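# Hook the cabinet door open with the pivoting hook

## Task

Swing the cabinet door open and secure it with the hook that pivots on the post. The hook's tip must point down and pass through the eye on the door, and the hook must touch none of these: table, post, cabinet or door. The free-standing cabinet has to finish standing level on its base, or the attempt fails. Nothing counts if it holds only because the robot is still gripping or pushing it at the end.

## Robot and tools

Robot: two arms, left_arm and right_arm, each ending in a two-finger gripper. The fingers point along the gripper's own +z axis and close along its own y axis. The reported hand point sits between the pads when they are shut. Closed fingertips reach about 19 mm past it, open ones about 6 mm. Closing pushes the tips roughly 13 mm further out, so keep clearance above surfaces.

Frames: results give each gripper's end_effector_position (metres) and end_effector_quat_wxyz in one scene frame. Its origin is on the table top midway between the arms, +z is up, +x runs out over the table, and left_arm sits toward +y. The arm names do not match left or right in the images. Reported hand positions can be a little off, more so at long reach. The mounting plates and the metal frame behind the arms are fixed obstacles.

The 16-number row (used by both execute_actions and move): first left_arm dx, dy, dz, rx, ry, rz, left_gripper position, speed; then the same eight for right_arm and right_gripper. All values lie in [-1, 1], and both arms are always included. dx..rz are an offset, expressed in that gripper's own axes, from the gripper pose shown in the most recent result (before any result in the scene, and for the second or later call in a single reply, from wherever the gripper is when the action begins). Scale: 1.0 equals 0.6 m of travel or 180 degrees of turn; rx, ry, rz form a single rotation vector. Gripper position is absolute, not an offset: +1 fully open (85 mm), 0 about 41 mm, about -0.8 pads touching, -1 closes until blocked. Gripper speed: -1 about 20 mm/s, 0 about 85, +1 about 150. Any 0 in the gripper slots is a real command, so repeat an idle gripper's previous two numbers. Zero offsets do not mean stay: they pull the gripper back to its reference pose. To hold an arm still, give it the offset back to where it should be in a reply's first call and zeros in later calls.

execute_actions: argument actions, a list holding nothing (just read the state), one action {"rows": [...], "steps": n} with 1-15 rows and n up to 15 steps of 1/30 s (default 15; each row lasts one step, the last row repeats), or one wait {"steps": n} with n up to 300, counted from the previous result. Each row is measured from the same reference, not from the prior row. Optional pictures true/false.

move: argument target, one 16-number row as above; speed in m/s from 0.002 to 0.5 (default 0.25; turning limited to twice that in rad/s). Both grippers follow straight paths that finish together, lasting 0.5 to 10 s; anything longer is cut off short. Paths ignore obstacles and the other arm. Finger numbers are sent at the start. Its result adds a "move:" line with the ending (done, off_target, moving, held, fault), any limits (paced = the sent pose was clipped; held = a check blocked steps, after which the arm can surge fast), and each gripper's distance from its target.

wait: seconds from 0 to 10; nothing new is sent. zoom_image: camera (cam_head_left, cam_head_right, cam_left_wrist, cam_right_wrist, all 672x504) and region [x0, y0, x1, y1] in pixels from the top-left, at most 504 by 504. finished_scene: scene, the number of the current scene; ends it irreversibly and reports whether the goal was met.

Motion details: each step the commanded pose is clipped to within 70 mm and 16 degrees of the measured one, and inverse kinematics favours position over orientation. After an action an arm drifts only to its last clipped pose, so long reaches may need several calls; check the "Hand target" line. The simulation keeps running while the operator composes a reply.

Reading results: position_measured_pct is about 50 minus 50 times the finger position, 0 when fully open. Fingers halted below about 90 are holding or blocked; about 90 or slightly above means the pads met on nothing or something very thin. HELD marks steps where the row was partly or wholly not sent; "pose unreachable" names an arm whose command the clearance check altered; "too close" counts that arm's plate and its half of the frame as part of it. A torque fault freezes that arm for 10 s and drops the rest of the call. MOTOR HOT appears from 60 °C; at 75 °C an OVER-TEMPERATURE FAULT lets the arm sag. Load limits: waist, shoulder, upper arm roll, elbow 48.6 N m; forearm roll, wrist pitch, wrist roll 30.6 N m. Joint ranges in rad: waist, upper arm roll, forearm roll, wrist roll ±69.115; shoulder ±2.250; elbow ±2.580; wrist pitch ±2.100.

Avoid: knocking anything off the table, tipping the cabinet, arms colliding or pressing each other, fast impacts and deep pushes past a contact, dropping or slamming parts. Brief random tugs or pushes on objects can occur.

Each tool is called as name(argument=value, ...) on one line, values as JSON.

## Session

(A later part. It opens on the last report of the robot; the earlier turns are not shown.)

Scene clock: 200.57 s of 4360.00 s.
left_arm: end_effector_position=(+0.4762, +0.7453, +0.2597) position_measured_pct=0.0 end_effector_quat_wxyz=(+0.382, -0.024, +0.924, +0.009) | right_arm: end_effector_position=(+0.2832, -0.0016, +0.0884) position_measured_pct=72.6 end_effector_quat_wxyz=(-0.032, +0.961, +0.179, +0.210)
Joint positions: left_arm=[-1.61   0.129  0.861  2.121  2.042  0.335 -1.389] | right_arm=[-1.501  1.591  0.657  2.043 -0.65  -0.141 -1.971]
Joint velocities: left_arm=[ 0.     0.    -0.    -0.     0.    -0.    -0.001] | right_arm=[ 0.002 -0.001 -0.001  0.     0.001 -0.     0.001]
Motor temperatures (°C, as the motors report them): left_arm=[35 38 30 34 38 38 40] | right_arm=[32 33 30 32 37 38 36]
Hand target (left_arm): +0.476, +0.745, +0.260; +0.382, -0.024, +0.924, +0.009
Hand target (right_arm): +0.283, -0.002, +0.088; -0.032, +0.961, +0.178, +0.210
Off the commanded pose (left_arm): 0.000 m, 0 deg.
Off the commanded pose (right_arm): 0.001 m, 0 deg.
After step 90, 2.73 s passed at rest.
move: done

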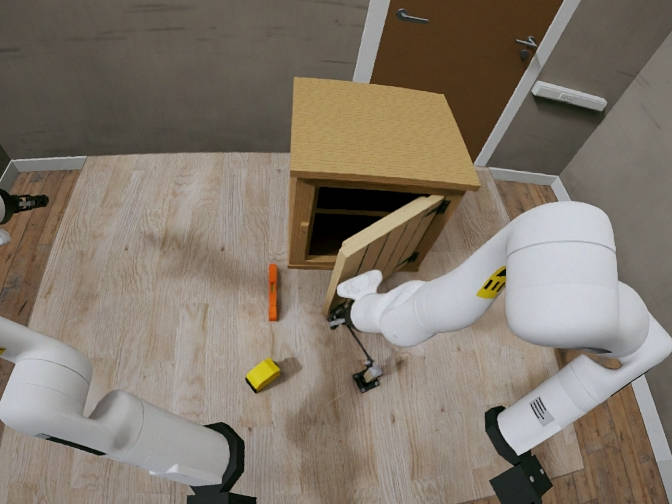

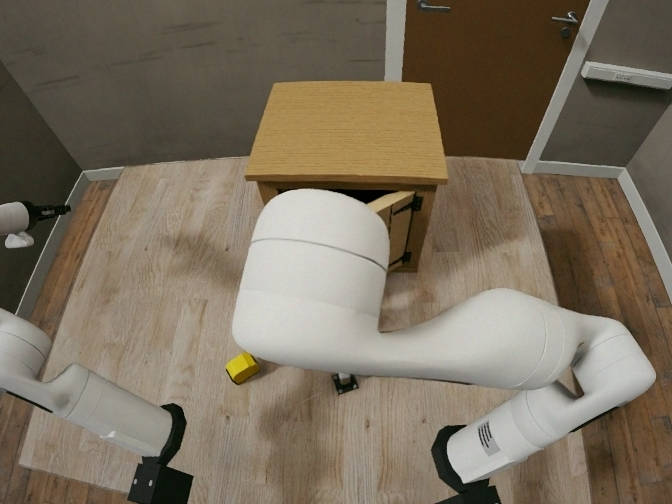

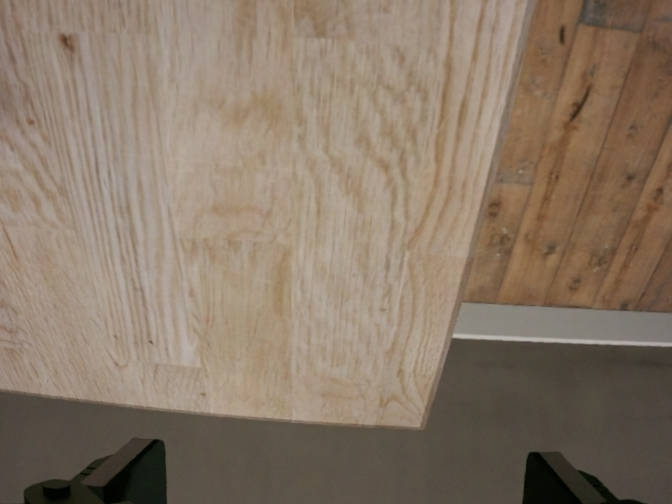

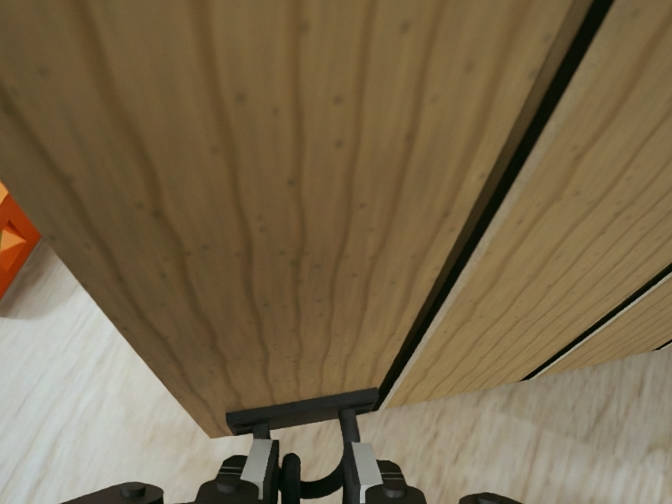

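The hook appears to have dropped into the eye. Open a bit and retract.

move(target=[0,0,0,0,0,0,1,0,-0.05,0,-0.12,0,0,0,0,0], speed=0.05)

Scene clock: 205.83 s of 4360.00 s.
left_arm: end_effector_position=(+0.4762, +0.7453, +0.2597) position_measured_pct=0.0 end_effector_quat_wxyz=(+0.382, -0.024, +0.924, +0.009) | right_arm: end_effector_position=(+0.2301, -0.0215, +0.1416) position_measured_pct=50.0 end_effector_quat_wxyz=(-0.032, +0.961, +0.178, +0.210)
Joint positions: left_arm=[-1.61   0.129  0.861  2.121  2.042  0.335 -1.389] | right_arm=[-1.702  1.512  0.653  2.174 -0.71  -0.067 -2.013]
Joint velocities: left_arm=[-0.     0.    -0.    -0.    -0.001  0.001 -0.001] | right_arm=[-0.005 -0.002  0.001  0.    -0.     0.     0.002]
Motor temperatures (°C, as the motors report them): left_arm=[35 38 30 34 38 38 40] | right_arm=[32 33 30 32 37 38 36]
Hand target (left_arm): +0.476, +0.745, +0.260; +0.382, -0.024, +0.924, +0.009
Hand target (right_arm): +0.230, -0.021, +0.142; -0.033, +0.961, +0.178, +0.210
Off the commanded pose (left_arm): 0.000 m, 0 deg.
Off the commanded pose (right_arm): 0.001 m, 0 deg.
After step 90, 0.40 s passed at rest.
move: done

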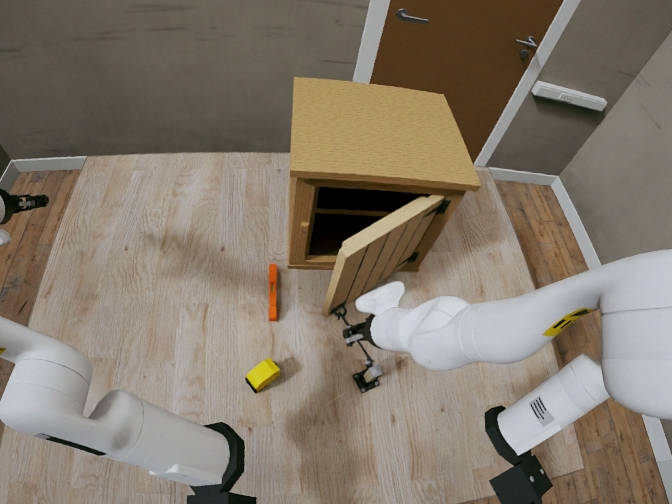

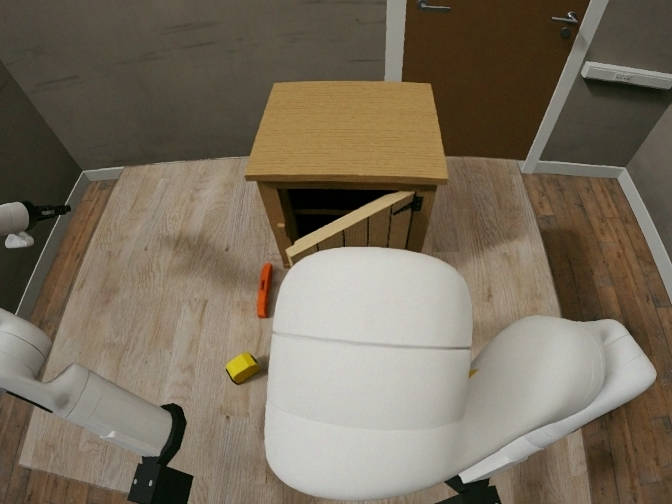

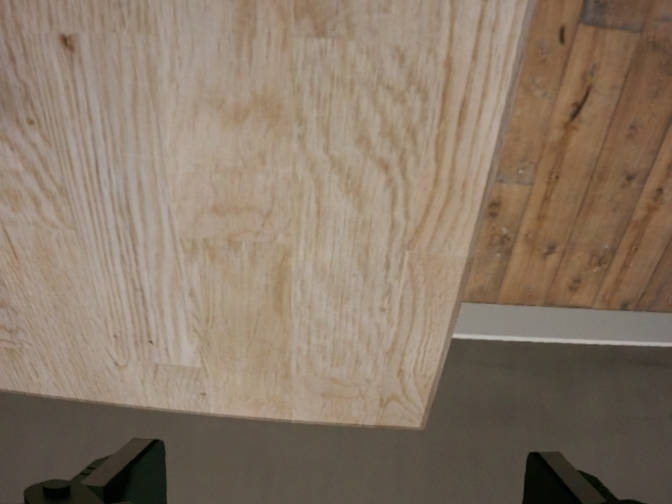

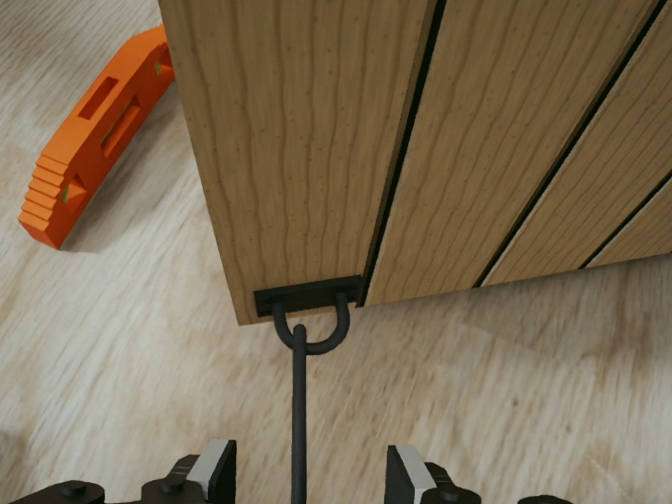

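zoom_image(camera="cam_head_left", region=[310, 285, 400, 355])

zoom_image(camera="cam_right_wrist", region=[230, 260, 390, 380])

Region (310, 285, 400, 355) of cam_head_left's 672x504 image, scaled by 5.600, with more detail than that image has.

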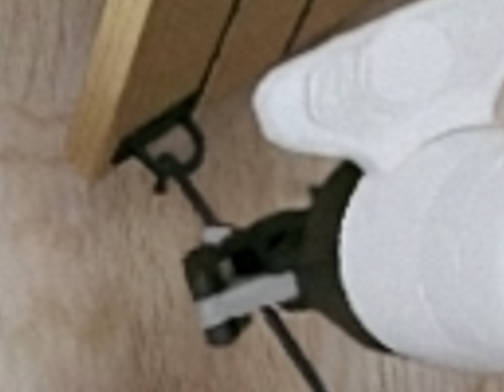

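Region (230, 260, 390, 380) of cam_right_wrist's 672x504 image, scaled by 3.150; it fills the top 378 rows of this view, and the rest is white.

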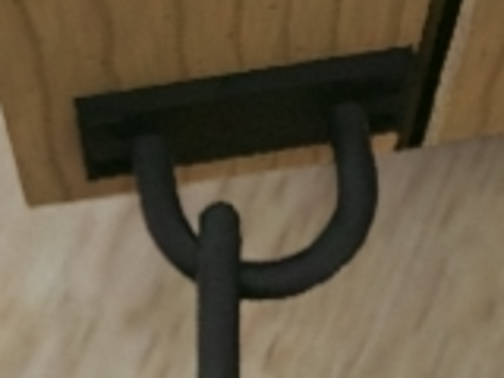

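The hook tip is through the eye and clear of the plate.

finished_scene(scene=2)

The scene is finished: the task was done.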